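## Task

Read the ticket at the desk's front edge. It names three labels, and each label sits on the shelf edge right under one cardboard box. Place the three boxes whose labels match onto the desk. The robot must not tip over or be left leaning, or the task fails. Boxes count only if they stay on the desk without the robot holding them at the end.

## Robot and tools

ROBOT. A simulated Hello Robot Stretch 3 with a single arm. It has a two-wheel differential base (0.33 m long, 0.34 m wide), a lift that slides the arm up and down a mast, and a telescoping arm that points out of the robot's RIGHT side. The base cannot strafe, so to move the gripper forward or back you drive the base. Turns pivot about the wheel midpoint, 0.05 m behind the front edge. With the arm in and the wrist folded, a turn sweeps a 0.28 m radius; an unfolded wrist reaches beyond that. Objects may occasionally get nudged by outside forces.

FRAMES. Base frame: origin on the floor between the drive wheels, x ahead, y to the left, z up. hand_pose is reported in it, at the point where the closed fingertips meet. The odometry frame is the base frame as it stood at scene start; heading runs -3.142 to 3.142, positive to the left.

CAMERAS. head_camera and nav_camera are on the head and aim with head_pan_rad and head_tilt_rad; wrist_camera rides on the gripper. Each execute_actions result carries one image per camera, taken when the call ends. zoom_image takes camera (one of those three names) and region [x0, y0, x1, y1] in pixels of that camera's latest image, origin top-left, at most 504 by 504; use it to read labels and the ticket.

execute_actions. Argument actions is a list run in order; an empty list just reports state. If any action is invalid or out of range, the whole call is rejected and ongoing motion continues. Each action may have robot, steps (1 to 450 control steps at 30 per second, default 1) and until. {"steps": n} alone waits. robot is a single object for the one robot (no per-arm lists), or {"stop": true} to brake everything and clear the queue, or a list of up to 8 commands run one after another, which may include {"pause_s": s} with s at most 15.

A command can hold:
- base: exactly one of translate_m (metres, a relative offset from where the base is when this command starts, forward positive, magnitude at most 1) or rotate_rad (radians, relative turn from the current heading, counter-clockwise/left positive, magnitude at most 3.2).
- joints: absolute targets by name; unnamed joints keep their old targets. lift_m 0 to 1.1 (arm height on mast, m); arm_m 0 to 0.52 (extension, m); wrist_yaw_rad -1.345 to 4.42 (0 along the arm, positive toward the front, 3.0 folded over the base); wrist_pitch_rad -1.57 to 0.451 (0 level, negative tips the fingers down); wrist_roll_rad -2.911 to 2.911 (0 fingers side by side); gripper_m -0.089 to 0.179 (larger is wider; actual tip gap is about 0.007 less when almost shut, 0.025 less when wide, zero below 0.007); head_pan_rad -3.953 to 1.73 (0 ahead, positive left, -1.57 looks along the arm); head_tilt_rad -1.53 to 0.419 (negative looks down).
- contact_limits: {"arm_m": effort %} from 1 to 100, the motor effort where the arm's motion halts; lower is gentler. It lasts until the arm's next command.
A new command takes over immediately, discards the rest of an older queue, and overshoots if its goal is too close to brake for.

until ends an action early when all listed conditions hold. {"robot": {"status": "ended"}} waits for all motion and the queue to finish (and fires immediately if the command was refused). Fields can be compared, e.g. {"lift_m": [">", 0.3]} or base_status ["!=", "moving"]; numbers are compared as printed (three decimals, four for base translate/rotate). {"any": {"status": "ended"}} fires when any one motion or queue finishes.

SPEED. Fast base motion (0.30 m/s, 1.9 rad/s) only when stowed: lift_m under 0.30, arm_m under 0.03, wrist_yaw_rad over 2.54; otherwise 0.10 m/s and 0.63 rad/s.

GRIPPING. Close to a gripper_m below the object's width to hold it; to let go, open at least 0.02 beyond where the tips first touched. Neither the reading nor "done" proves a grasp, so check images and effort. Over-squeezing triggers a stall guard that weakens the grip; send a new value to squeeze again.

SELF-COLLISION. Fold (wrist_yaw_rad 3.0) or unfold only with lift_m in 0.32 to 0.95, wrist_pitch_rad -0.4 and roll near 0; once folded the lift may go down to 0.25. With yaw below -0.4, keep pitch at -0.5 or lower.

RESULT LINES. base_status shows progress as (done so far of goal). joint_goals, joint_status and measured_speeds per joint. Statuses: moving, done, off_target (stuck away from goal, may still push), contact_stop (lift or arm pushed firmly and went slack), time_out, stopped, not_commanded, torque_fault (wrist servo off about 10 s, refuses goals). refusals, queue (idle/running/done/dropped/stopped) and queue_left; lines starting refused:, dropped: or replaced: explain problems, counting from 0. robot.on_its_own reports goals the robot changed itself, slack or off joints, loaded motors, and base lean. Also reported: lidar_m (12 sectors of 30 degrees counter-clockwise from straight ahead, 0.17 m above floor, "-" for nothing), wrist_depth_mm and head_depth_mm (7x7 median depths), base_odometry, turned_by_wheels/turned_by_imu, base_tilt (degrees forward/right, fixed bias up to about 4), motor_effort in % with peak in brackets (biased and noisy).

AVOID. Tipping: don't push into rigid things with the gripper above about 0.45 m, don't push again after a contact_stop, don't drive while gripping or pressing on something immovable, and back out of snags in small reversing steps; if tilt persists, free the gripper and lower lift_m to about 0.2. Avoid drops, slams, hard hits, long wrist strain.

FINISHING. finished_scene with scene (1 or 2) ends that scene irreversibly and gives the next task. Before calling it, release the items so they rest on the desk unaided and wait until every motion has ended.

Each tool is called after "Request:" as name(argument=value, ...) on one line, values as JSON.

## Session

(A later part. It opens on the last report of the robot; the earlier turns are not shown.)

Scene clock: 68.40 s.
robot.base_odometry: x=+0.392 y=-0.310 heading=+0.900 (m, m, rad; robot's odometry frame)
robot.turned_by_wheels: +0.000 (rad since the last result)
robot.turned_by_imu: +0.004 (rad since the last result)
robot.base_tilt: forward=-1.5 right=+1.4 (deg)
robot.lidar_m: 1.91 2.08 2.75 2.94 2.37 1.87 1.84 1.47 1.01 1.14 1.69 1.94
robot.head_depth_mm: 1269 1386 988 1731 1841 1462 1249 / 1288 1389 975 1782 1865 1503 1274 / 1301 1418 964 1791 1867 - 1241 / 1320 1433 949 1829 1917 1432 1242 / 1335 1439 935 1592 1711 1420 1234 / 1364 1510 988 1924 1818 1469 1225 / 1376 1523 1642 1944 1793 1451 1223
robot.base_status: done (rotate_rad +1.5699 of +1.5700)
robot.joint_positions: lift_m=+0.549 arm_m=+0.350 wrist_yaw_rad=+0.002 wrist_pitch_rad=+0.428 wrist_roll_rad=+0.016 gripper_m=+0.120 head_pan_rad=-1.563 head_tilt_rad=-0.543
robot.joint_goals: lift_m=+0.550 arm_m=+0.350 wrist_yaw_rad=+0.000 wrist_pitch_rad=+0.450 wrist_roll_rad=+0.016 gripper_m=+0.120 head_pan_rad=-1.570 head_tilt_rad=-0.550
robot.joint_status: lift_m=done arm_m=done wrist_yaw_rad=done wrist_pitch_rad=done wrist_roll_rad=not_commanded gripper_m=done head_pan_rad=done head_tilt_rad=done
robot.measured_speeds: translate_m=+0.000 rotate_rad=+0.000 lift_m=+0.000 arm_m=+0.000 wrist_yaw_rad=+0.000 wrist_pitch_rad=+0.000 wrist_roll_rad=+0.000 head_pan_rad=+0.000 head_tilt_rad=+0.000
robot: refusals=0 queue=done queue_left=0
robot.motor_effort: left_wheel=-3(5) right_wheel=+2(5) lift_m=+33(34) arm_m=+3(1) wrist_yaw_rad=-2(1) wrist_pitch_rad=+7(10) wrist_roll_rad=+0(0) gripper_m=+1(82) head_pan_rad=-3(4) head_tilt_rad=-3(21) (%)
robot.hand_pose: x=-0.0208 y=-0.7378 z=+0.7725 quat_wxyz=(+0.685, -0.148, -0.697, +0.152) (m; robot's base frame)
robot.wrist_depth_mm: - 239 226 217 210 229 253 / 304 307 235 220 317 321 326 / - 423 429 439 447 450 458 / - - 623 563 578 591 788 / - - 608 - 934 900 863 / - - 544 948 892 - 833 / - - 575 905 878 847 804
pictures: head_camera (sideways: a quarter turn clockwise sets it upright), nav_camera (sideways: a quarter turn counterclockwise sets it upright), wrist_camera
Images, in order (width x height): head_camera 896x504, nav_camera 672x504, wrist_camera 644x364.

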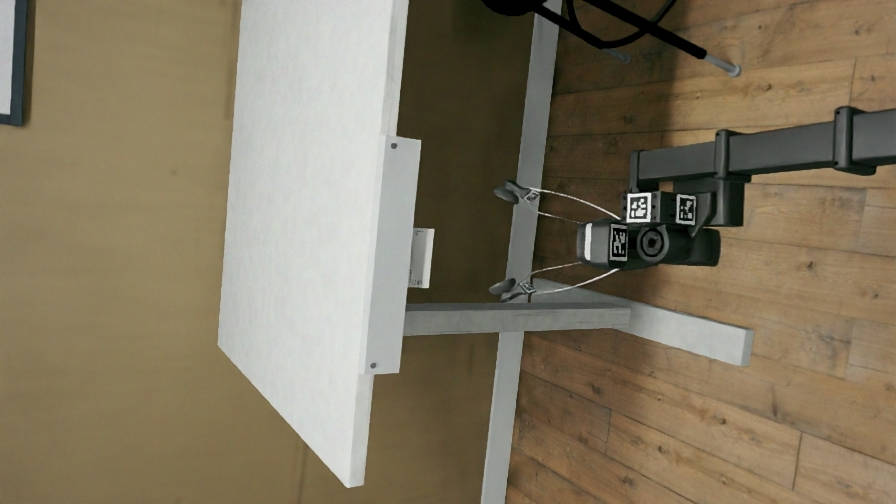

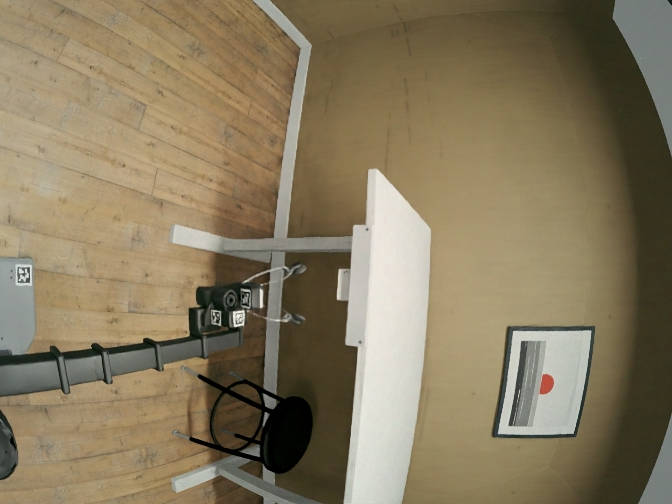

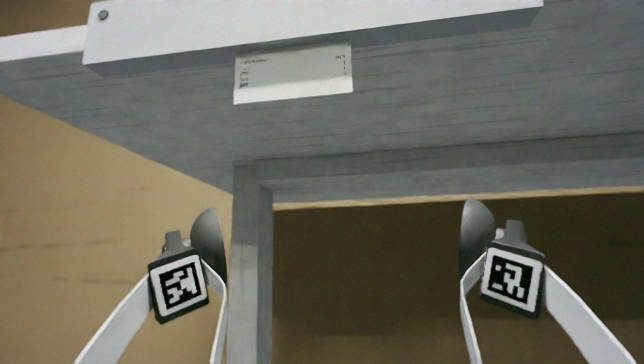

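Tiny print after all.

Request:
zoom_image(camera="head_camera", region=[400,255,440,295])

Request:
execute_actions(actions=[{"robot":{"joints":{"arm_m":0.44,"lift_m":0.69,"wrist_pitch_rad":0.1,"gripper_m":0.17}},"steps":450,"until":{"robot":{"status":"ended"}}}])

Region (400, 255, 440, 295) of head_camera's 896x504 image, scaled by 12.600, with more detail than that image has.

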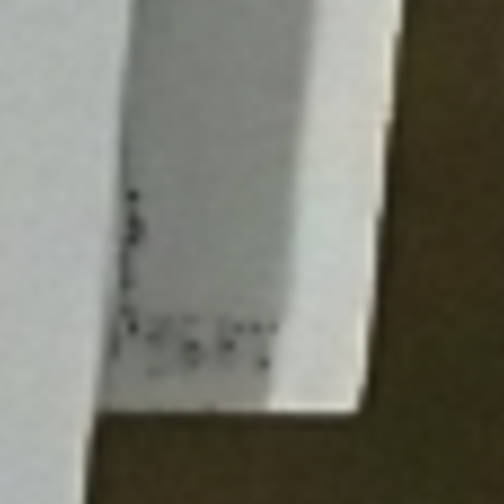

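Scene clock: 73.33 s.
robot.base_odometry: x=+0.392 y=-0.310 heading=+0.900 (m, m, rad; robot's odometry frame)
robot.turned_by_wheels: +0.000 (rad since the last result)
robot.turned_by_imu: +0.001 (rad since the last result)
robot.base_tilt: forward=-1.6 right=+1.4 (deg)
robot.lidar_m: 1.91 2.08 2.75 2.94 2.37 1.87 1.85 1.47 1.01 1.14 1.70 1.93
robot.head_depth_mm: 1271 1378 989 1747 1803 1468 1279 / 1290 1403 974 1771 1915 1567 - / 1298 1422 957 1771 1737 1487 1244 / 1317 1411 946 848 1775 1481 1238 / 1338 1434 937 1395 1693 1424 1231 / 1360 1488 991 1909 1826 1462 1227 / 1368 1518 1659 1936 1824 1453 1222
robot.base_status: done (rotate_rad +1.5699 of +1.5700)
robot.joint_positions: lift_m=+0.689 arm_m=+0.440 wrist_yaw_rad=+0.002 wrist_pitch_rad=+0.086 wrist_roll_rad=+0.016 gripper_m=+0.170 head_pan_rad=-1.563 head_tilt_rad=-0.543
robot.joint_goals: lift_m=+0.690 arm_m=+0.440 wrist_yaw_rad=+0.000 wrist_pitch_rad=+0.100 wrist_roll_rad=+0.016 gripper_m=+0.170 head_pan_rad=-1.570 head_tilt_rad=-0.550
robot.joint_status: lift_m=done arm_m=done wrist_yaw_rad=done wrist_pitch_rad=done wrist_roll_rad=not_commanded gripper_m=done head_pan_rad=done head_tilt_rad=done
robot.measured_speeds: translate_m=+0.000 rotate_rad=+0.000 lift_m=+0.000 arm_m=+0.000 wrist_yaw_rad=+0.000 wrist_pitch_rad=+0.000 wrist_roll_rad=+0.000 head_pan_rad=+0.000 head_tilt_rad=+0.000
robot: refusals=0 queue=done queue_left=0
robot.motor_effort: left_wheel=-3(3) right_wheel=+1(2) lift_m=+32(36) arm_m=+3(1) wrist_yaw_rad=-1(1) wrist_pitch_rad=+5(9) wrist_roll_rad=+0(0) gripper_m=+2(84) head_pan_rad=-4(4) head_tilt_rad=-3(3) (%)
robot.hand_pose: x=-0.0208 y=-0.8419 z=+0.8261 quat_wxyz=(+0.701, -0.029, -0.712, +0.031) (m; robot's base frame)
robot.wrist_depth_mm: 83 83 85 82 167 175 181 / 254 92 88 84 303 329 350 / - 93 89 86 825 785 764 / - 970 463 871 837 814 791 / - - 517 908 862 825 799 / - - 509 907 875 845 - / - - 948 928 894 869 825
pictures: head_camera (sideways: a quarter turn clockwise sets it upright), nav_camera (sideways: a quarter turn counterclockwise sets it upright), wrist_camera
Images, in order (width x height): head_camera 896x504, nav_camera 672x504, wrist_camera 644x364.

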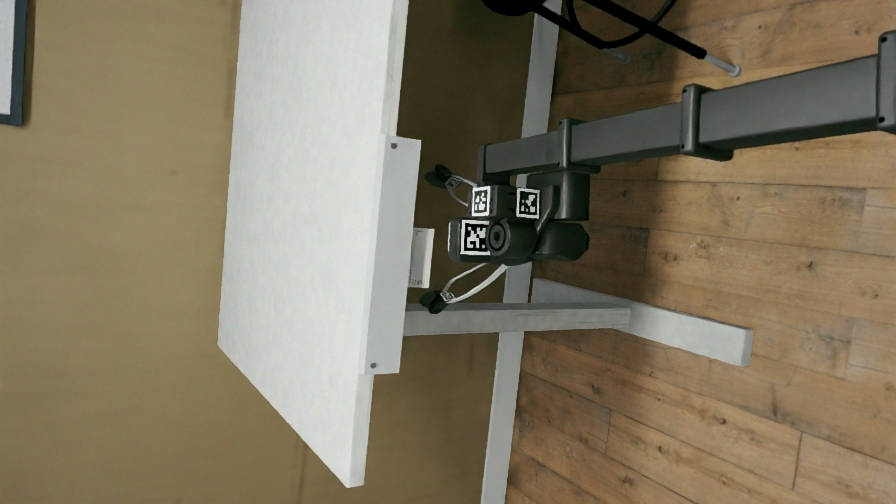

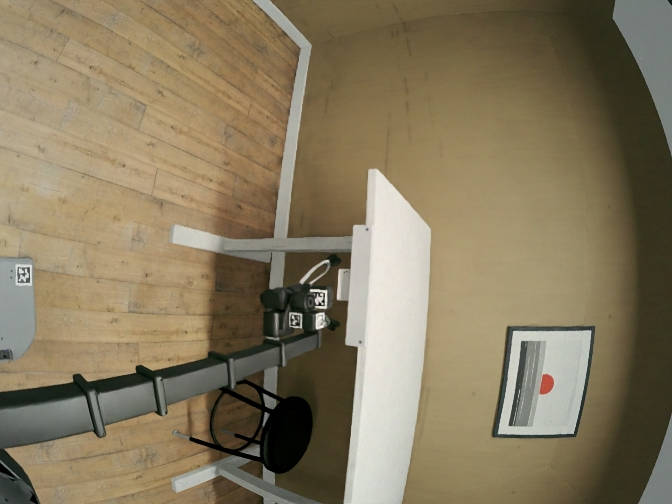

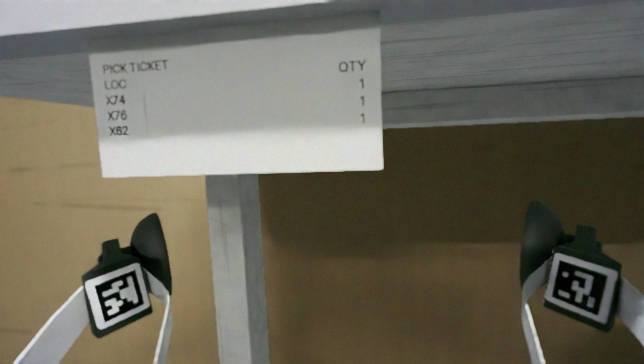

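Request:
execute_actions(actions=[{"robot":[{"joints":{"arm_m":0}},{"joints":{"wrist_pitch_rad":-0.4,"wrist_yaw_rad":3,"lift_m":0.4,"gripper_m":0.04}},{"joints":{"lift_m":0.27},"base":{"rotate_rad":1.735}},{"base":{"translate_m":1}},{"base":{"translate_m":1}},{"base":{"translate_m":0.35}},{"base":{"rotate_rad":1.28}},{"joints":{"lift_m":0.4,"head_tilt_rad":-0.85}}],"steps":450,"until":{"robot":{"status":"ended"}}},{"steps":450,"until":{"robot":{"status":"ended"}}},{"robot":[{"joints":{"wrist_yaw_rad":0}},{"joints":{"wrist_pitch_rad":0,"gripper_m":0.17}}],"steps":450,"until":{"robot":{"status":"ended"}}}])

Scene clock: 111.00 s.
robot.base_odometry: x=-1.663 y=+0.830 heading=-2.369 (m, m, rad; robot's odometry frame)
robot.turned_by_wheels: +3.015 (rad since the last result)
robot.turned_by_imu: +2.991 (rad since the last result)
robot.base_tilt: forward=-1.6 right=+1.4 (deg)
robot.lidar_m: 1.24 1.27 1.69 3.16 3.48 2.67 2.09 1.31 0.68 0.68 0.85 1.29
robot.head_depth_mm: 782 933 1137 1416 1467 1273 1126 / 629 767 837 1424 1460 1267 1128 / 622 912 1061 1070 1361 1256 1152 / 614 909 1082 1069 1361 1283 - / 608 905 1083 1090 1361 1256 1107 / 631 900 1074 1065 1358 1254 1116 / 629 896 1067 1081 1352 1244 1103
robot.base_status: done (rotate_rad +1.2799 of +1.2800)
robot.joint_positions: lift_m=+0.399 arm_m=+0.003 wrist_yaw_rad=+0.004 wrist_pitch_rad=-0.025 wrist_roll_rad=+0.016 gripper_m=+0.170 head_pan_rad=-1.563 head_tilt_rad=-0.839
robot.joint_goals: lift_m=+0.400 arm_m=+0.000 wrist_yaw_rad=+0.000 wrist_pitch_rad=+0.000 wrist_roll_rad=+0.016 gripper_m=+0.170 head_pan_rad=-1.570 head_tilt_rad=-0.850
robot.joint_status: lift_m=done arm_m=done wrist_yaw_rad=done wrist_pitch_rad=done wrist_roll_rad=not_commanded gripper_m=done head_pan_rad=done head_tilt_rad=done
robot.measured_speeds: translate_m=+0.000 rotate_rad=+0.000 lift_m=+0.000 arm_m=+0.000 wrist_yaw_rad=+0.000 wrist_pitch_rad=+0.000 wrist_roll_rad=+0.000 head_pan_rad=+0.000 head_tilt_rad=+0.000
robot: refusals=0 queue=done queue_left=0
robot.motor_effort: left_wheel=-2(9) right_wheel=+1(7) lift_m=+32(34) arm_m=-4(1) wrist_yaw_rad=-2(4) wrist_pitch_rad=+8(9) wrist_roll_rad=+0(0) gripper_m=+1(85) head_pan_rad=-3(3) head_tilt_rad=-6(26) (%)
robot.hand_pose: x=-0.0205 y=-0.4032 z=+0.5078 quat_wxyz=(+0.702, +0.010, -0.713, -0.008) (m; robot's base frame)
robot.wrist_depth_mm: 595 600 603 607 559 638 645 / 616 612 623 625 573 659 666 / 629 641 638 639 586 679 685 / 509 491 495 492 470 697 699 / 657 410 692 691 552 731 725 / 682 - 707 712 638 765 - / 661 688 697 687 620 756 748
pictures: head_camera (sideways: a quarter turn clockwise sets it upright), nav_camera (sideways: a quarter turn counterclockwise sets it upright), wrist_camera
Images, in order (width x height): head_camera 896x504, nav_camera 672x504, wrist_camera 644x364.

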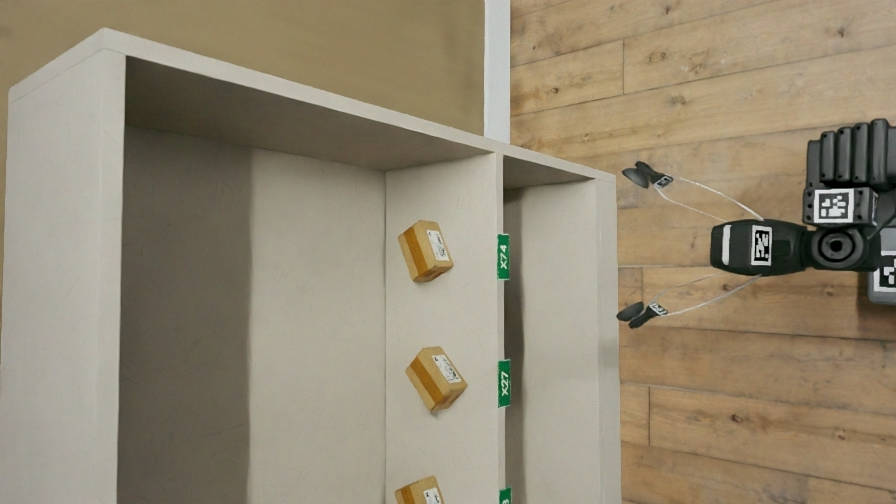

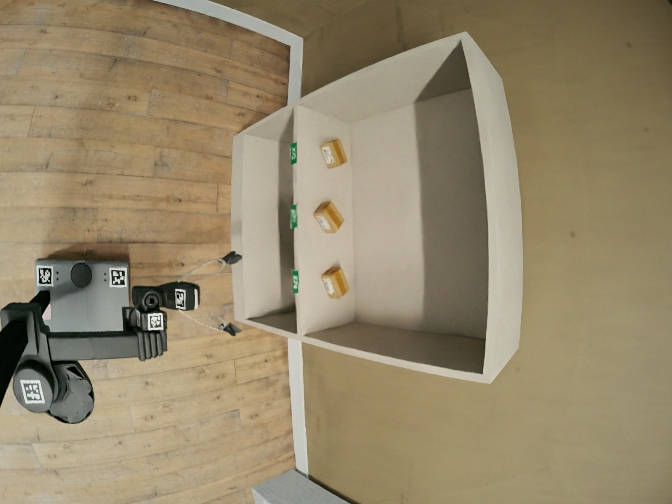

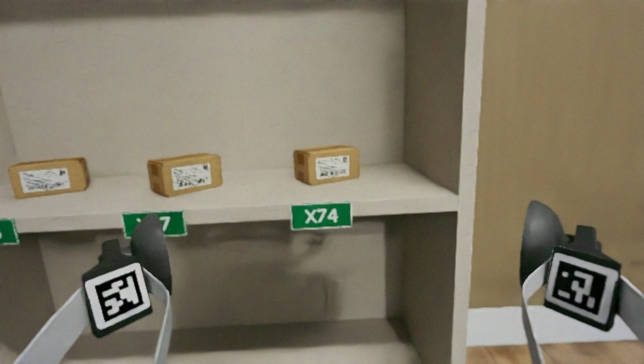

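Request:
execute_actions(actions=[{"robot":{"base":{"translate_m":0.015},"joints":{"arm_m":0.27,"lift_m":0.38}},"steps":450,"until":{"robot":{"status":"ended"}}}])

Scene clock: 116.43 s.
robot.base_odometry: x=-1.673 y=+0.820 heading=-2.369 (m, m, rad; robot's odometry frame)
robot.turned_by_wheels: +0.000 (rad since the last result)
robot.turned_by_imu: +0.001 (rad since the last result)
robot.base_tilt: forward=-1.6 right=+1.4 (deg)
robot.lidar_m: 1.22 1.26 1.67 3.15 3.49 2.67 2.09 1.33 0.68 0.72 0.84 1.28
robot.head_depth_mm: 769 889 1143 1422 1466 1279 1127 / 628 823 896 1325 1468 1273 1128 / 622 909 1087 1100 1373 1273 1125 / 616 908 1083 1079 1357 1259 1135 / 608 906 1082 1092 1347 1258 1112 / 632 900 1075 1057 1347 1248 1110 / 627 895 1063 1071 1339 1244 1104
robot.base_status: done (translate_m +0.0150 of +0.0150)
robot.joint_positions: lift_m=+0.381 arm_m=+0.270 wrist_yaw_rad=+0.002 wrist_pitch_rad=-0.023 wrist_roll_rad=+0.016 gripper_m=+0.170 head_pan_rad=-1.563 head_tilt_rad=-0.839
robot.joint_goals: lift_m=+0.380 arm_m=+0.270 wrist_yaw_rad=+0.000 wrist_pitch_rad=+0.000 wrist_roll_rad=+0.016 gripper_m=+0.170 head_pan_rad=-1.570 head_tilt_rad=-0.850
robot.joint_status: lift_m=done arm_m=done wrist_yaw_rad=done wrist_pitch_rad=done wrist_roll_rad=not_commanded gripper_m=done head_pan_rad=done head_tilt_rad=done
robot.measured_speeds: translate_m=+0.000 rotate_rad=+0.000 lift_m=+0.000 arm_m=+0.000 wrist_yaw_rad=+0.000 wrist_pitch_rad=+0.000 wrist_roll_rad=+0.000 head_pan_rad=+0.000 head_tilt_rad=+0.000
robot: refusals=0 queue=done queue_left=0
robot.motor_effort: left_wheel=-2(5) right_wheel=+1(4) lift_m=+13(33) arm_m=+2(0) wrist_yaw_rad=-1(2) wrist_pitch_rad=+7(8) wrist_roll_rad=+0(0) gripper_m=+2(0) head_pan_rad=-3(3) head_tilt_rad=-5(5) (%)
robot.hand_pose: x=-0.0208 y=-0.6702 z=+0.4892 quat_wxyz=(+0.702, +0.009, -0.713, -0.008) (m; robot's base frame)
robot.wrist_depth_mm: 362 361 363 363 369 296 203 / 370 373 375 377 378 299 204 / 385 384 389 389 391 302 206 / 255 390 396 247 366 307 208 / 233 260 269 241 250 244 200 / 199 - 189 185 180 176 - / - 152 152 151 153 154 156
pictures: head_camera (sideways: a quarter turn clockwise sets it upright), nav_camera (sideways: a quarter turn counterclockwise sets it upright), wrist_camera
Images, in order (width x height): head_camera 896x504, nav_camera 672x504, wrist_camera 644x364.

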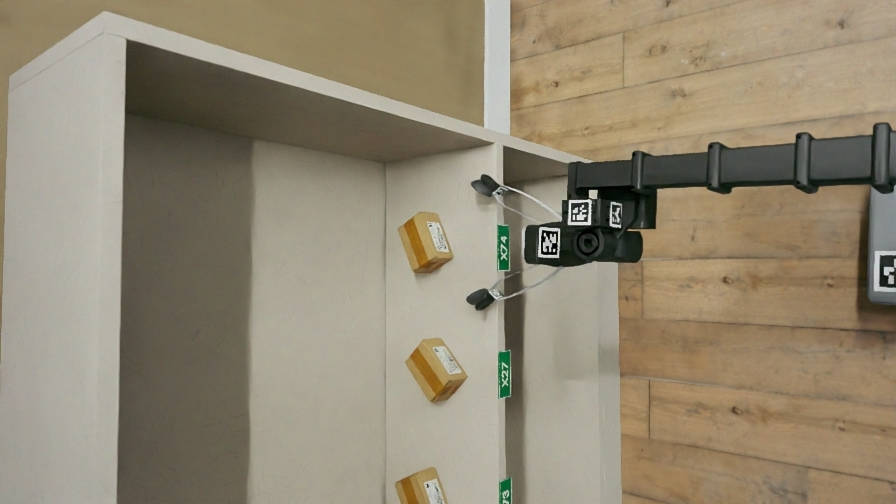

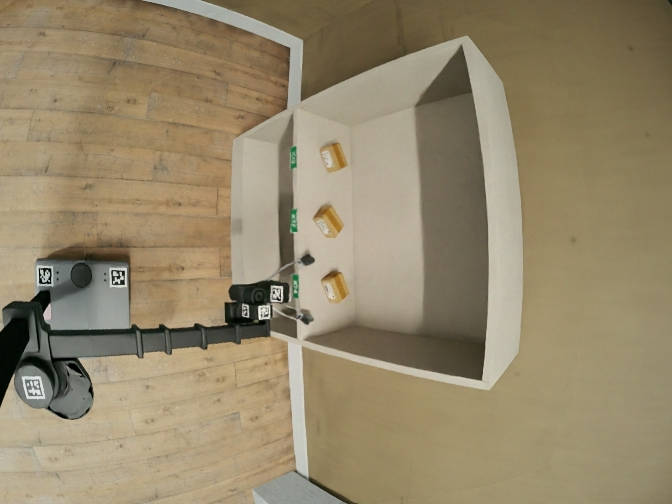

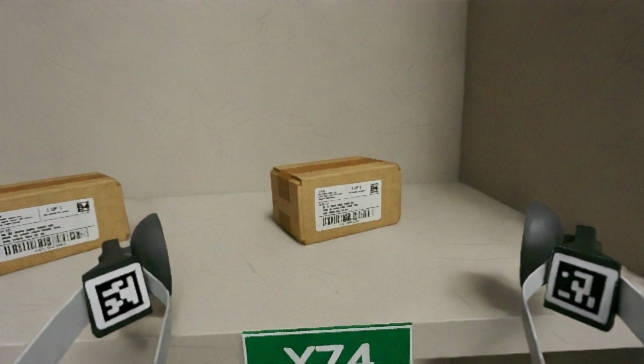

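Request:
execute_actions(actions=[{"robot":{"joints":{"arm_m":0.4,"lift_m":0.365}},"steps":450,"until":{"robot":{"status":"ended"}}}])

Request:
execute_actions(actions=[{"robot":[{"joints":{"gripper_m":0.03}},{"joints":{"lift_m":0.41}},{"joints":{"arm_m":0}}],"steps":450,"until":{"robot":{"status":"ended"}}}])

Scene clock: 121.73 s.
robot.base_odometry: x=-1.673 y=+0.820 heading=-2.369 (m, m, rad; robot's odometry frame)
robot.turned_by_wheels: +0.000 (rad since the last result)
robot.turned_by_imu: +0.001 (rad since the last result)
robot.base_tilt: forward=-1.5 right=+1.4 (deg)
robot.lidar_m: 1.22 1.26 1.68 3.16 3.50 2.69 2.10 1.32 0.68 0.72 0.84 1.29
robot.head_depth_mm: 770 885 1143 1423 1466 1267 1134 / 629 817 893 1335 1458 1267 1122 / 621 911 1094 1100 1336 1266 1125 / 613 907 1085 1085 1363 1265 1131 / 608 905 1080 1087 1350 1256 1117 / 631 900 1079 1065 1344 1251 1109 / 628 896 1067 1072 1345 1252 1106
robot.base_status: done (translate_m +0.0150 of +0.0150)
robot.joint_positions: lift_m=+0.366 arm_m=+0.400 wrist_yaw_rad=+0.002 wrist_pitch_rad=-0.011 wrist_roll_rad=+0.017 gripper_m=+0.170 head_pan_rad=-1.563 head_tilt_rad=-0.839
robot.joint_goals: lift_m=+0.365 arm_m=+0.400 wrist_yaw_rad=+0.000 wrist_pitch_rad=+0.000 wrist_roll_rad=+0.017 gripper_m=+0.170 head_pan_rad=-1.570 head_tilt_rad=-0.850
robot.joint_status: lift_m=done arm_m=done wrist_yaw_rad=done wrist_pitch_rad=done wrist_roll_rad=not_commanded gripper_m=done head_pan_rad=done head_tilt_rad=done
robot.measured_speeds: translate_m=+0.000 rotate_rad=+0.000 lift_m=+0.000 arm_m=+0.000 wrist_yaw_rad=+0.000 wrist_pitch_rad=+0.000 wrist_roll_rad=+0.000 head_pan_rad=+0.000 head_tilt_rad=+0.000
robot: refusals=0 queue=done queue_left=0
robot.motor_effort: left_wheel=-2(3) right_wheel=+1(1) lift_m=+11(10) arm_m=+3(0) wrist_yaw_rad=-1(1) wrist_pitch_rad=+3(7) wrist_roll_rad=+0(0) gripper_m=+0(1) head_pan_rad=-3(4) head_tilt_rad=-5(5) (%)
robot.hand_pose: x=-0.0208 y=-0.8005 z=+0.4774 quat_wxyz=(+0.701, +0.005, -0.713, -0.003) (m; robot's base frame)
robot.wrist_depth_mm: 245 246 247 249 250 249 193 / 253 253 255 257 257 257 195 / 260 260 262 262 267 265 196 / 269 270 268 159 153 273 198 / 256 266 124 111 127 217 190 / 185 - 139 112 132 155 - / - 125 122 115 123 121 114
pictures: head_camera (sideways: a quarter turn clockwise sets it upright), nav_camera (sideways: a quarter turn counterclockwise sets it upright), wrist_camera
Images, in order (width x height): head_camera 896x504, nav_camera 672x504, wrist_camera 644x364.

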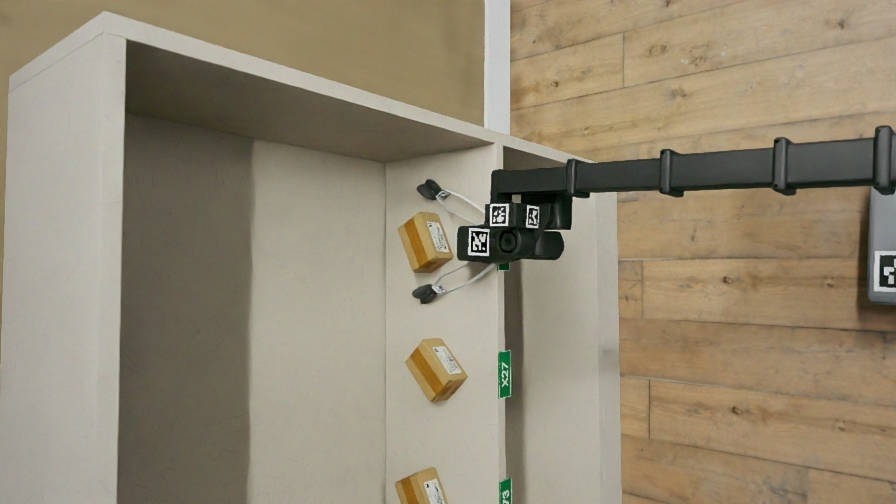

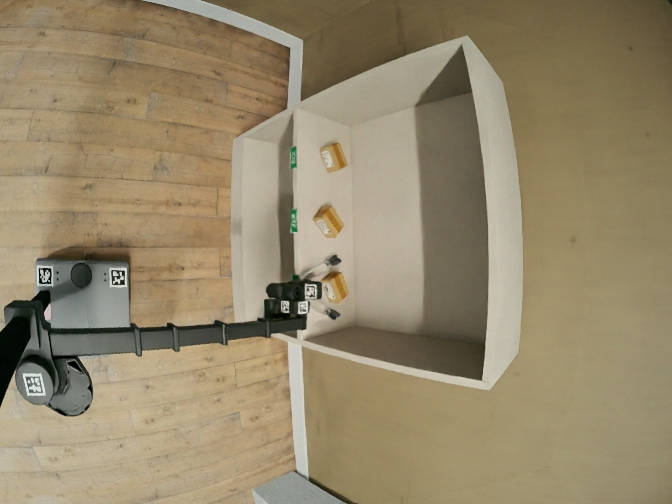

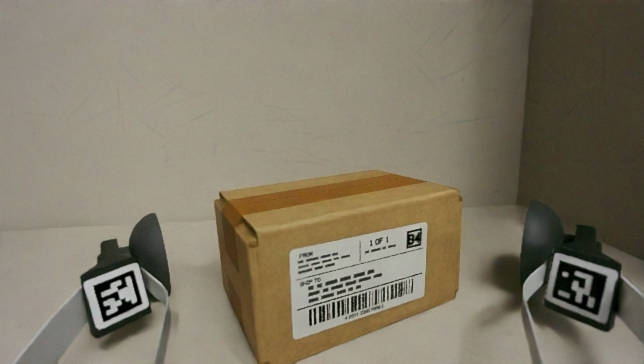

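Scene clock: 128.47 s.
robot.base_odometry: x=-1.673 y=+0.820 heading=-2.368 (m, m, rad; robot's odometry frame)
robot.turned_by_wheels: +0.000 (rad since the last result)
robot.turned_by_imu: +0.001 (rad since the last result)
robot.base_tilt: forward=-1.6 right=+1.2 (deg)
robot.lidar_m: 1.22 1.26 1.67 3.17 3.50 2.68 2.10 1.32 0.68 0.72 0.84 1.29
robot.head_depth_mm: 771 884 1136 1427 1469 1271 1132 / 630 819 899 1325 1455 1273 1133 / 620 905 1093 1105 1365 1266 1165 / 615 905 1079 1097 1332 1262 - / 611 903 1077 1097 1354 1253 1112 / 606 900 1070 1065 1338 1260 1105 / 629 893 1071 1067 1351 1250 1105
robot.base_status: done (translate_m +0.0150 of +0.0150)
robot.joint_positions: lift_m=+0.409 arm_m=+0.003 wrist_yaw_rad=+0.002 wrist_pitch_rad=-0.025 wrist_roll_rad=+0.017 gripper_m=+0.055 head_pan_rad=-1.563 head_tilt_rad=-0.839
robot.joint_goals: lift_m=+0.410 arm_m=+0.000 wrist_yaw_rad=+0.000 wrist_pitch_rad=+0.000 wrist_roll_rad=+0.017 gripper_m=+0.053 head_pan_rad=-1.570 head_tilt_rad=-0.850
robot.joint_status: lift_m=done arm_m=done wrist_yaw_rad=done wrist_pitch_rad=done wrist_roll_rad=not_commanded gripper_m=done head_pan_rad=done head_tilt_rad=done
robot.measured_speeds: translate_m=+0.000 rotate_rad=+0.000 lift_m=+0.000 arm_m=+0.000 wrist_yaw_rad=+0.000 wrist_pitch_rad=+0.000 wrist_roll_rad=+0.000 head_pan_rad=+0.000 head_tilt_rad=+0.000
robot: refusals=0 queue=done queue_left=0
robot.on_its_own: gripper_m is held at +0.053, not at your +0.030, by its stall guard, which is still easing
robot.motor_effort: left_wheel=-3(2) right_wheel=+1(1) lift_m=+32(33) arm_m=-4(3) wrist_yaw_rad=-1(1) wrist_pitch_rad=+8(8) wrist_roll_rad=+0(0) gripper_m=-21(100) head_pan_rad=-4(3) head_tilt_rad=-6(5) (%)
robot.hand_pose: x=-0.0209 y=-0.4032 z=+0.5176 quat_wxyz=(+0.701, +0.010, -0.713, -0.009) (m; robot's base frame)
robot.wrist_depth_mm: 590 599 599 607 595 631 638 / 610 616 616 622 617 657 659 / 625 637 636 653 630 675 676 / 516 560 503 161 154 704 703 / 446 425 113 107 120 718 742 / 688 704 102 108 123 - 767 / 669 713 657 112 546 764 752
pictures: head_camera (sideways: a quarter turn clockwise sets it upright), nav_camera (sideways: a quarter turn counterclockwise sets it upright), wrist_camera
Images, in order (width x height): head_camera 896x504, nav_camera 672x504, wrist_camera 644x364.

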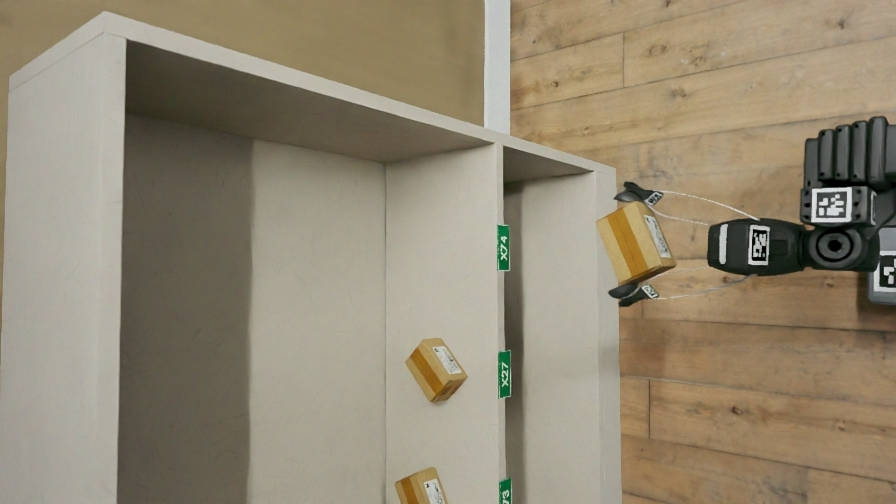

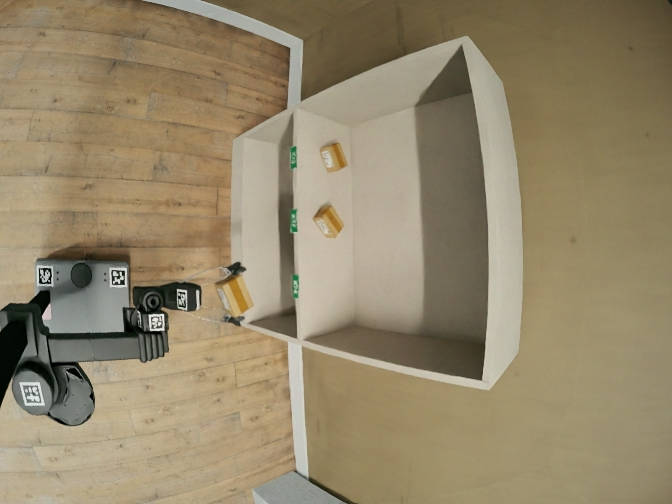

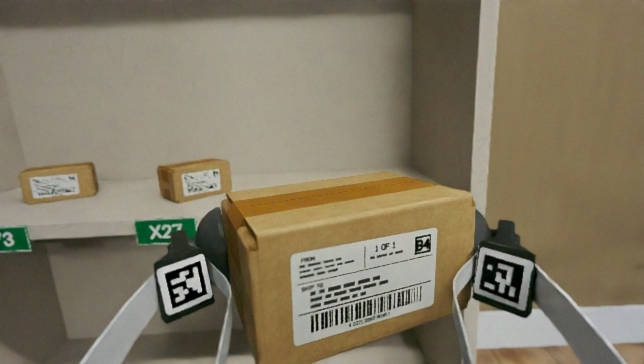

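Request:
execute_actions(actions=[{"robot":[{"joints":{"wrist_yaw_rad":2.65,"lift_m":0.28},"base":{"rotate_rad":1.69}},{"base":{"translate_m":1}},{"base":{"translate_m":1}},{"base":{"translate_m":0.36}},{"base":{"rotate_rad":1.48}},{"joints":{"lift_m":0.93,"wrist_yaw_rad":0,"head_tilt_rad":-0.5}},{"joints":{"arm_m":0.45}}],"steps":450,"until":{"robot":{"status":"ended"}}},{"steps":450,"until":{"robot":{"status":"ended"}}},{"steps":450,"until":{"robot":{"status":"ended"}}}])

Scene clock: 166.43 s.
robot.base_odometry: x=+0.164 y=-0.662 heading=+0.801 (m, m, rad; robot's odometry frame)
robot.turned_by_wheels: +3.170 (rad since the last result)
robot.turned_by_imu: +3.146 (rad since the last result)
robot.base_tilt: forward=-1.8 right=+1.3 (deg)
robot.lidar_m: 2.37 2.46 3.09 2.99 2.04 1.45 1.38 1.42 1.15 0.82 1.25 2.04
robot.head_depth_mm: 1247 1375 1101 - - 1461 1281 / 1236 1373 1296 1728 1866 1521 1283 / 1243 1360 - 1703 1176 1471 1265 / 1233 1357 1229 1481 1131 1519 1257 / 1236 1364 1036 1693 1717 1470 1256 / 1231 1351 1019 1685 1816 1503 1245 / 1222 1343 1010 1690 1825 1500 1248
robot.base_status: done (rotate_rad +1.4799 of +1.4800)
robot.joint_positions: lift_m=+0.929 arm_m=+0.450 wrist_yaw_rad=+0.002 wrist_pitch_rad=-0.026 wrist_roll_rad=+0.017 gripper_m=+0.061 head_pan_rad=-1.563 head_tilt_rad=-0.507
robot.joint_goals: lift_m=+0.930 arm_m=+0.450 wrist_yaw_rad=+0.000 wrist_pitch_rad=+0.000 wrist_roll_rad=+0.017 gripper_m=+0.060 head_pan_rad=-1.570 head_tilt_rad=-0.500
robot.joint_status: lift_m=done arm_m=done wrist_yaw_rad=done wrist_pitch_rad=done wrist_roll_rad=not_commanded gripper_m=done head_pan_rad=done head_tilt_rad=done
robot.measured_speeds: translate_m=+0.000 rotate_rad=+0.000 lift_m=+0.000 arm_m=+0.000 wrist_yaw_rad=+0.000 wrist_pitch_rad=+0.000 wrist_roll_rad=+0.000 head_pan_rad=+0.000 head_tilt_rad=+0.000
robot: refusals=0 queue=done queue_left=0
robot.on_its_own: gripper_m is held at +0.060, not at your +0.030, by its stall guard, which is not easing now
robot.motor_effort: left_wheel=-2(9) right_wheel=+1(8) lift_m=+33(33) arm_m=+3(3) wrist_yaw_rad=+0(4) wrist_pitch_rad=+8(8) wrist_roll_rad=+0(0) gripper_m=-19(22) head_pan_rad=-3(4) head_tilt_rad=+3(25) (%)
robot.hand_pose: x=-0.0209 y=-0.8501 z=+1.0375 quat_wxyz=(+0.701, +0.010, -0.713, -0.009) (m; robot's base frame)
robot.wrist_depth_mm: 725 716 722 711 718 730 719 / 752 740 742 740 745 736 756 / 780 759 765 767 763 783 769 / 786 716 674 161 155 575 556 / 428 417 113 107 121 359 351 / 300 304 104 109 125 - 260 / 229 222 210 112 202 209 204
pictures: head_camera (sideways: a quarter turn clockwise sets it upright), nav_camera (sideways: a quarter turn counterclockwise sets it upright), wrist_camera
Images, in order (width x height): head_camera 896x504, nav_camera 672x504, wrist_camera 644x364.

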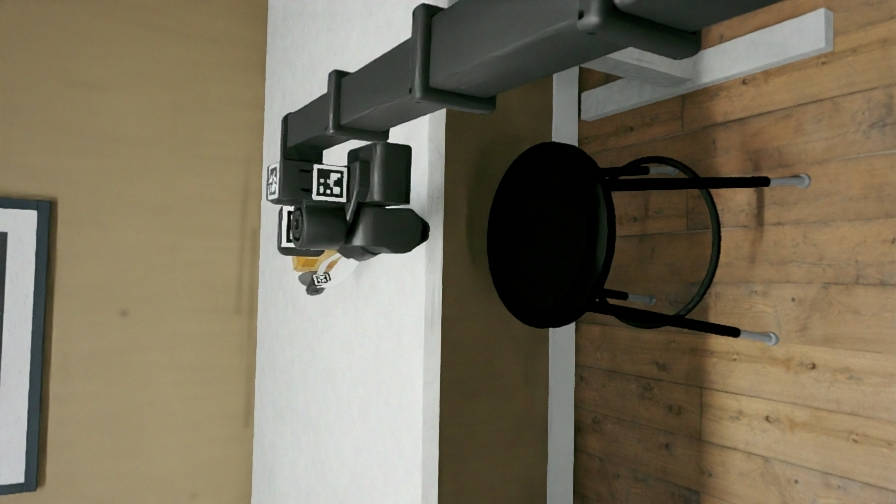

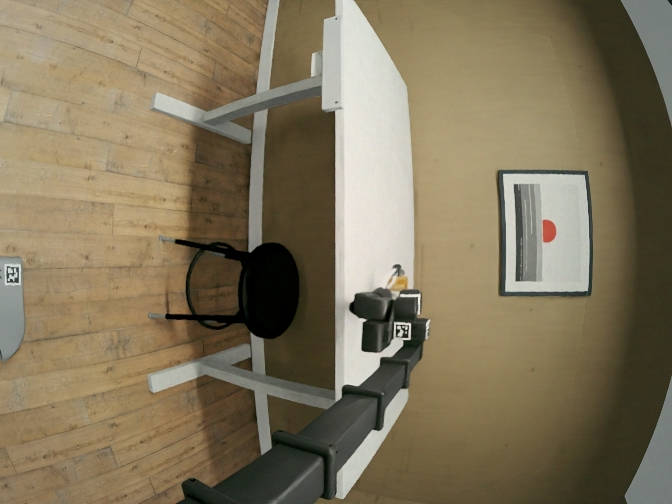

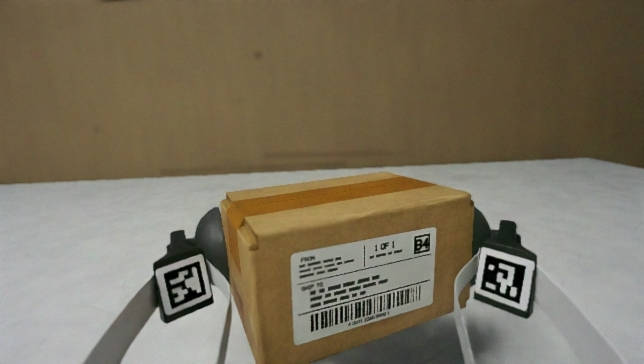

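Request:
execute_actions(actions=[{"robot":[{"joints":{"arm_m":0.5}},{"joints":{"lift_m":0.877}},{"joints":{"gripper_m":0.17}},{"joints":{"arm_m":0,"lift_m":0.9}}],"steps":450,"until":{"robot":{"status":"ended"}}}])

Request:
execute_actions(actions=[{"robot":[{"joints":{"wrist_yaw_rad":2.65,"lift_m":0.28,"gripper_m":0.06},"base":{"rotate_rad":1.165}},{"base":{"translate_m":1}},{"base":{"translate_m":1}},{"base":{"translate_m":0.54}},{"base":{"rotate_rad":2.02}},{"joints":{"lift_m":0.385,"wrist_yaw_rad":0,"head_tilt_rad":-0.85,"gripper_m":0.17}}],"steps":450,"until":{"robot":{"status":"ended"}}},{"steps":450,"until":{"robot":{"status":"ended"}}}])

Scene clock: 175.73 s.
robot.base_odometry: x=+0.164 y=-0.662 heading=+0.801 (m, m, rad; robot's odometry frame)
robot.turned_by_wheels: +0.000 (rad since the last result)
robot.turned_by_imu: +0.001 (rad since the last result)
robot.base_tilt: forward=-1.7 right=+1.2 (deg)
robot.lidar_m: 2.38 2.47 3.10 3.00 2.04 1.45 1.38 1.42 1.15 0.82 1.25 2.04
robot.head_depth_mm: 1249 1373 1102 841 - - 1249 / 1245 1368 1182 - 1865 1532 1271 / 1233 1368 1269 1696 1181 1473 1269 / 1245 1358 1201 1694 1136 1519 1262 / 1235 1363 1041 1684 1701 1473 1260 / 1227 1346 1032 1681 1846 1498 1252 / 1227 1348 1013 1688 1807 1500 1247
robot.base_status: done (rotate_rad +1.4799 of +1.4800)
robot.joint_positions: lift_m=+0.882 arm_m=+0.500 wrist_yaw_rad=+0.002 wrist_pitch_rad=+0.008 wrist_roll_rad=+0.018 gripper_m=+0.061 head_pan_rad=-1.563 head_tilt_rad=-0.507
robot.joint_goals: lift_m=+0.882 arm_m=+0.500 wrist_yaw_rad=+0.000 wrist_pitch_rad=+0.000 wrist_roll_rad=+0.018 gripper_m=+0.060 head_pan_rad=-1.570 head_tilt_rad=-0.500
robot.joint_status: lift_m=contact_stop arm_m=done wrist_yaw_rad=done wrist_pitch_rad=done wrist_roll_rad=not_commanded gripper_m=done head_pan_rad=done head_tilt_rad=done
robot.measured_speeds: translate_m=+0.000 rotate_rad=+0.000 lift_m=+0.001 arm_m=+0.000 wrist_yaw_rad=+0.000 wrist_pitch_rad=+0.096 wrist_roll_rad=+0.024 head_pan_rad=+0.000 head_tilt_rad=+0.000
robot: refusals=0 queue=dropped queue_left=0
robot.on_its_own: gripper_m is held at +0.060, not at your +0.030, by its stall guard, which is not easing now; lift_m is slack since a contact_stop, until your next command for it (your +0.877 is given up)
robot.motor_effort: left_wheel=-3(4) right_wheel=+2(2) lift_m=+16(34) arm_m=+3(2) wrist_yaw_rad=-1(1) wrist_pitch_rad=-5(8) wrist_roll_rad=-1(1) gripper_m=-19(19) head_pan_rad=-4(4) head_tilt_rad=+3(3) (%)
robot.hand_pose: x=-0.0209 y=-0.9010 z=+0.9985 quat_wxyz=(+0.701, -0.002, -0.713, +0.003) (m; robot's base frame)
robot.wrist_depth_mm: 690 687 680 687 677 687 687 / 704 696 704 705 702 702 699 / 724 715 721 721 717 715 720 / 702 653 594 161 156 492 465 / 348 340 113 107 121 288 278 / 232 236 104 109 125 - 200 / 175 170 160 112 153 158 154
pictures: head_camera (sideways: a quarter turn clockwise sets it upright), nav_camera (sideways: a quarter turn counterclockwise sets it upright), wrist_camera
dropped: robot: command 1 of its queue: lift_m: contact_stop
Images, in order (width x height): head_camera 896x504, nav_camera 672x504, wrist_camera 644x364.

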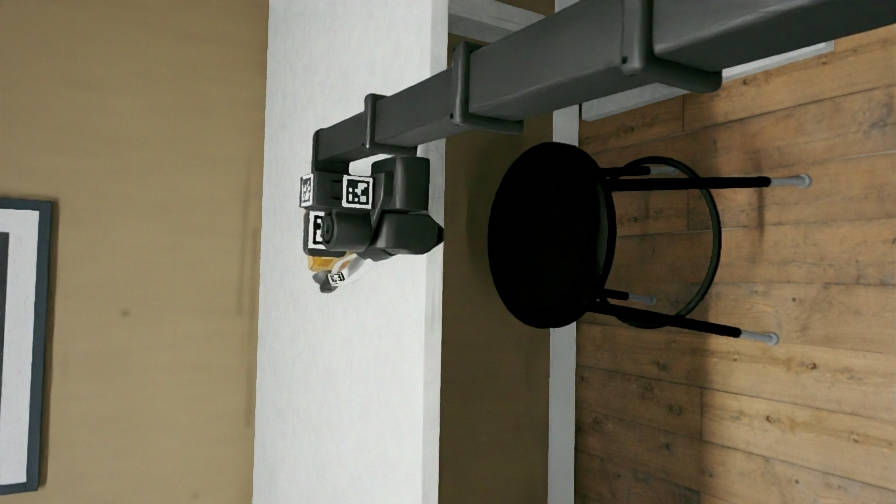

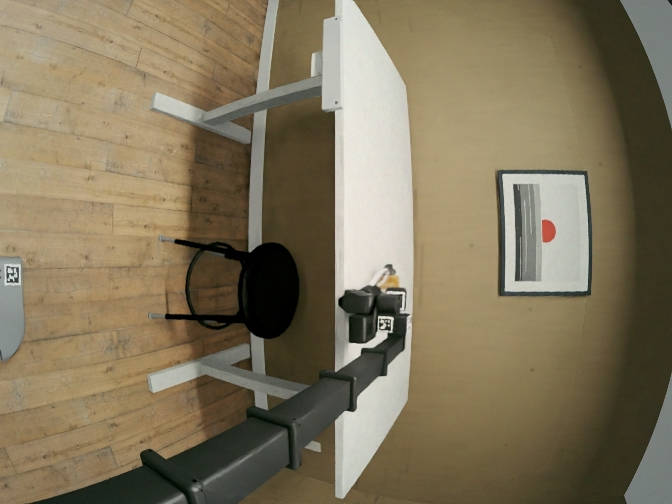

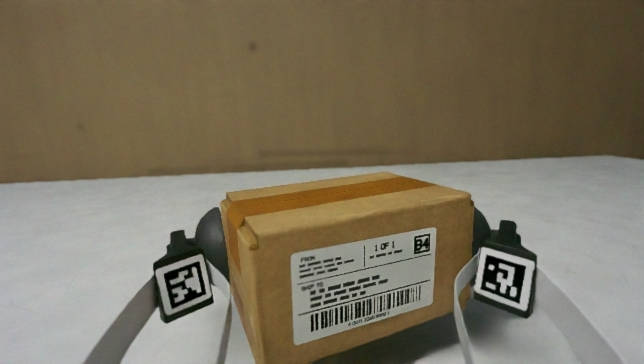

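Scene clock: 179.07 s.
robot.base_odometry: x=+0.164 y=-0.662 heading=+1.966 (m, m, rad; robot's odometry frame)
robot.turned_by_wheels: +1.165 (rad since the last result)
robot.turned_by_imu: +0.992 (rad since the last result)
robot.base_tilt: forward=-1.7 right=+1.3 (deg)
robot.lidar_m: 3.12 3.00 2.13 1.45 1.36 1.38 1.13 0.81 1.27 1.94 2.40 2.46
robot.head_depth_mm: 1555 1638 1103 846 - - 1252 / 1728 1857 1171 - 1877 1541 1272 / 1938 2092 2141 2368 1919 1529 1276 / 2219 2426 2639 2291 1918 1526 1265 / 2332 2553 2864 2674 1710 1521 1262 / 2202 2399 2639 2544 479 1521 1254 / 2060 2277 2463 2546 1829 1502 1246
robot.base_status: done (rotate_rad +1.1649 of +1.1650)
robot.joint_positions: lift_m=+0.882 arm_m=+0.500 wrist_yaw_rad=+2.646 wrist_pitch_rad=-0.025 wrist_roll_rad=+0.011 gripper_m=+0.061 head_pan_rad=-1.563 head_tilt_rad=-0.506
robot.joint_goals: lift_m=+0.882 arm_m=+0.500 wrist_yaw_rad=+2.650 wrist_pitch_rad=+0.000 wrist_roll_rad=+0.011 gripper_m=+0.060 head_pan_rad=-1.570 head_tilt_rad=-0.500
robot.joint_status: lift_m=contact_stop arm_m=done wrist_yaw_rad=done wrist_pitch_rad=done wrist_roll_rad=not_commanded gripper_m=done head_pan_rad=done head_tilt_rad=done
robot.measured_speeds: translate_m=+0.000 rotate_rad=+0.000 lift_m=+0.000 arm_m=+0.000 wrist_yaw_rad=+0.000 wrist_pitch_rad=+0.000 wrist_roll_rad=+0.000 head_pan_rad=+0.000 head_tilt_rad=+0.000
robot: refusals=0 queue=dropped queue_left=0
robot.on_its_own: lift_m is slack since a contact_stop, until your next command for it (your +0.280 is given up)
robot.motor_effort: left_wheel=-3(18) right_wheel=+1(19) lift_m=+22(24) arm_m=+1(3) wrist_yaw_rad=+2(12) wrist_pitch_rad=+8(11) wrist_roll_rad=+2(4) gripper_m=-19(18) head_pan_rad=-3(3) head_tilt_rad=+2(4) (%)
robot.hand_pose: x=+0.1001 y=-0.4199 z=+0.9903 quat_wxyz=(+0.181, +0.691, -0.166, +0.680) (m; robot's base frame)
robot.wrist_depth_mm: - - - - - - - / - - - - - - - / - - - - - - - / - - - 161 156 - - / - - 113 107 121 - - / - - 105 108 125 - - / - - - 112 - - -
pictures: head_camera (sideways: a quarter turn clockwise sets it upright), nav_camera (sideways: a quarter turn counterclockwise sets it upright), wrist_camera
dropped: robot: command 0 of its queue: lift_m: contact_stop
Images, in order (width x height): head_camera 896x504, nav_camera 672x504, wrist_camera 644x364.

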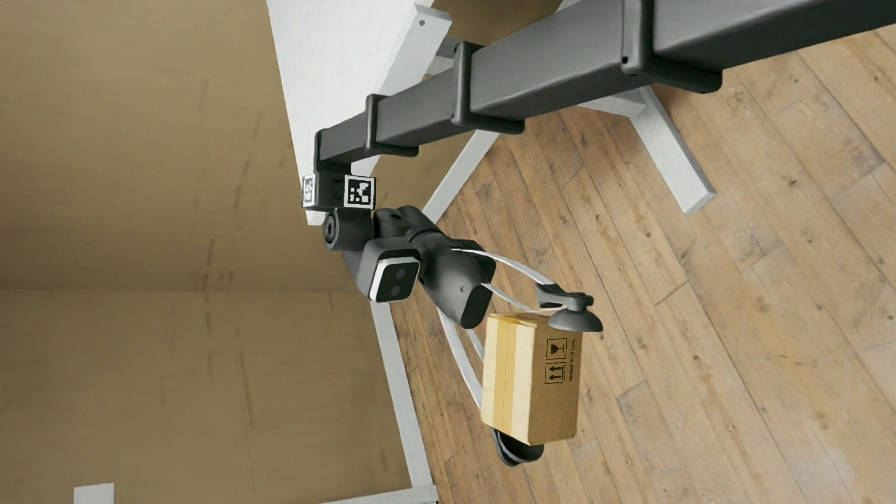

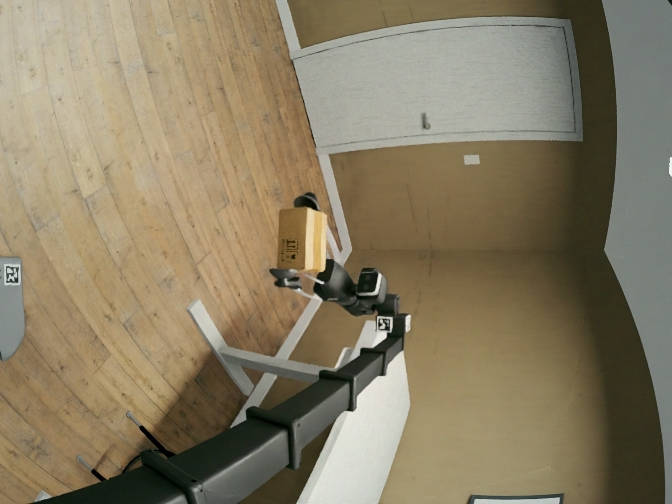

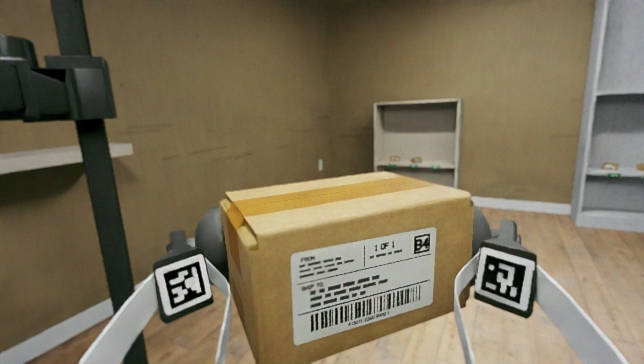

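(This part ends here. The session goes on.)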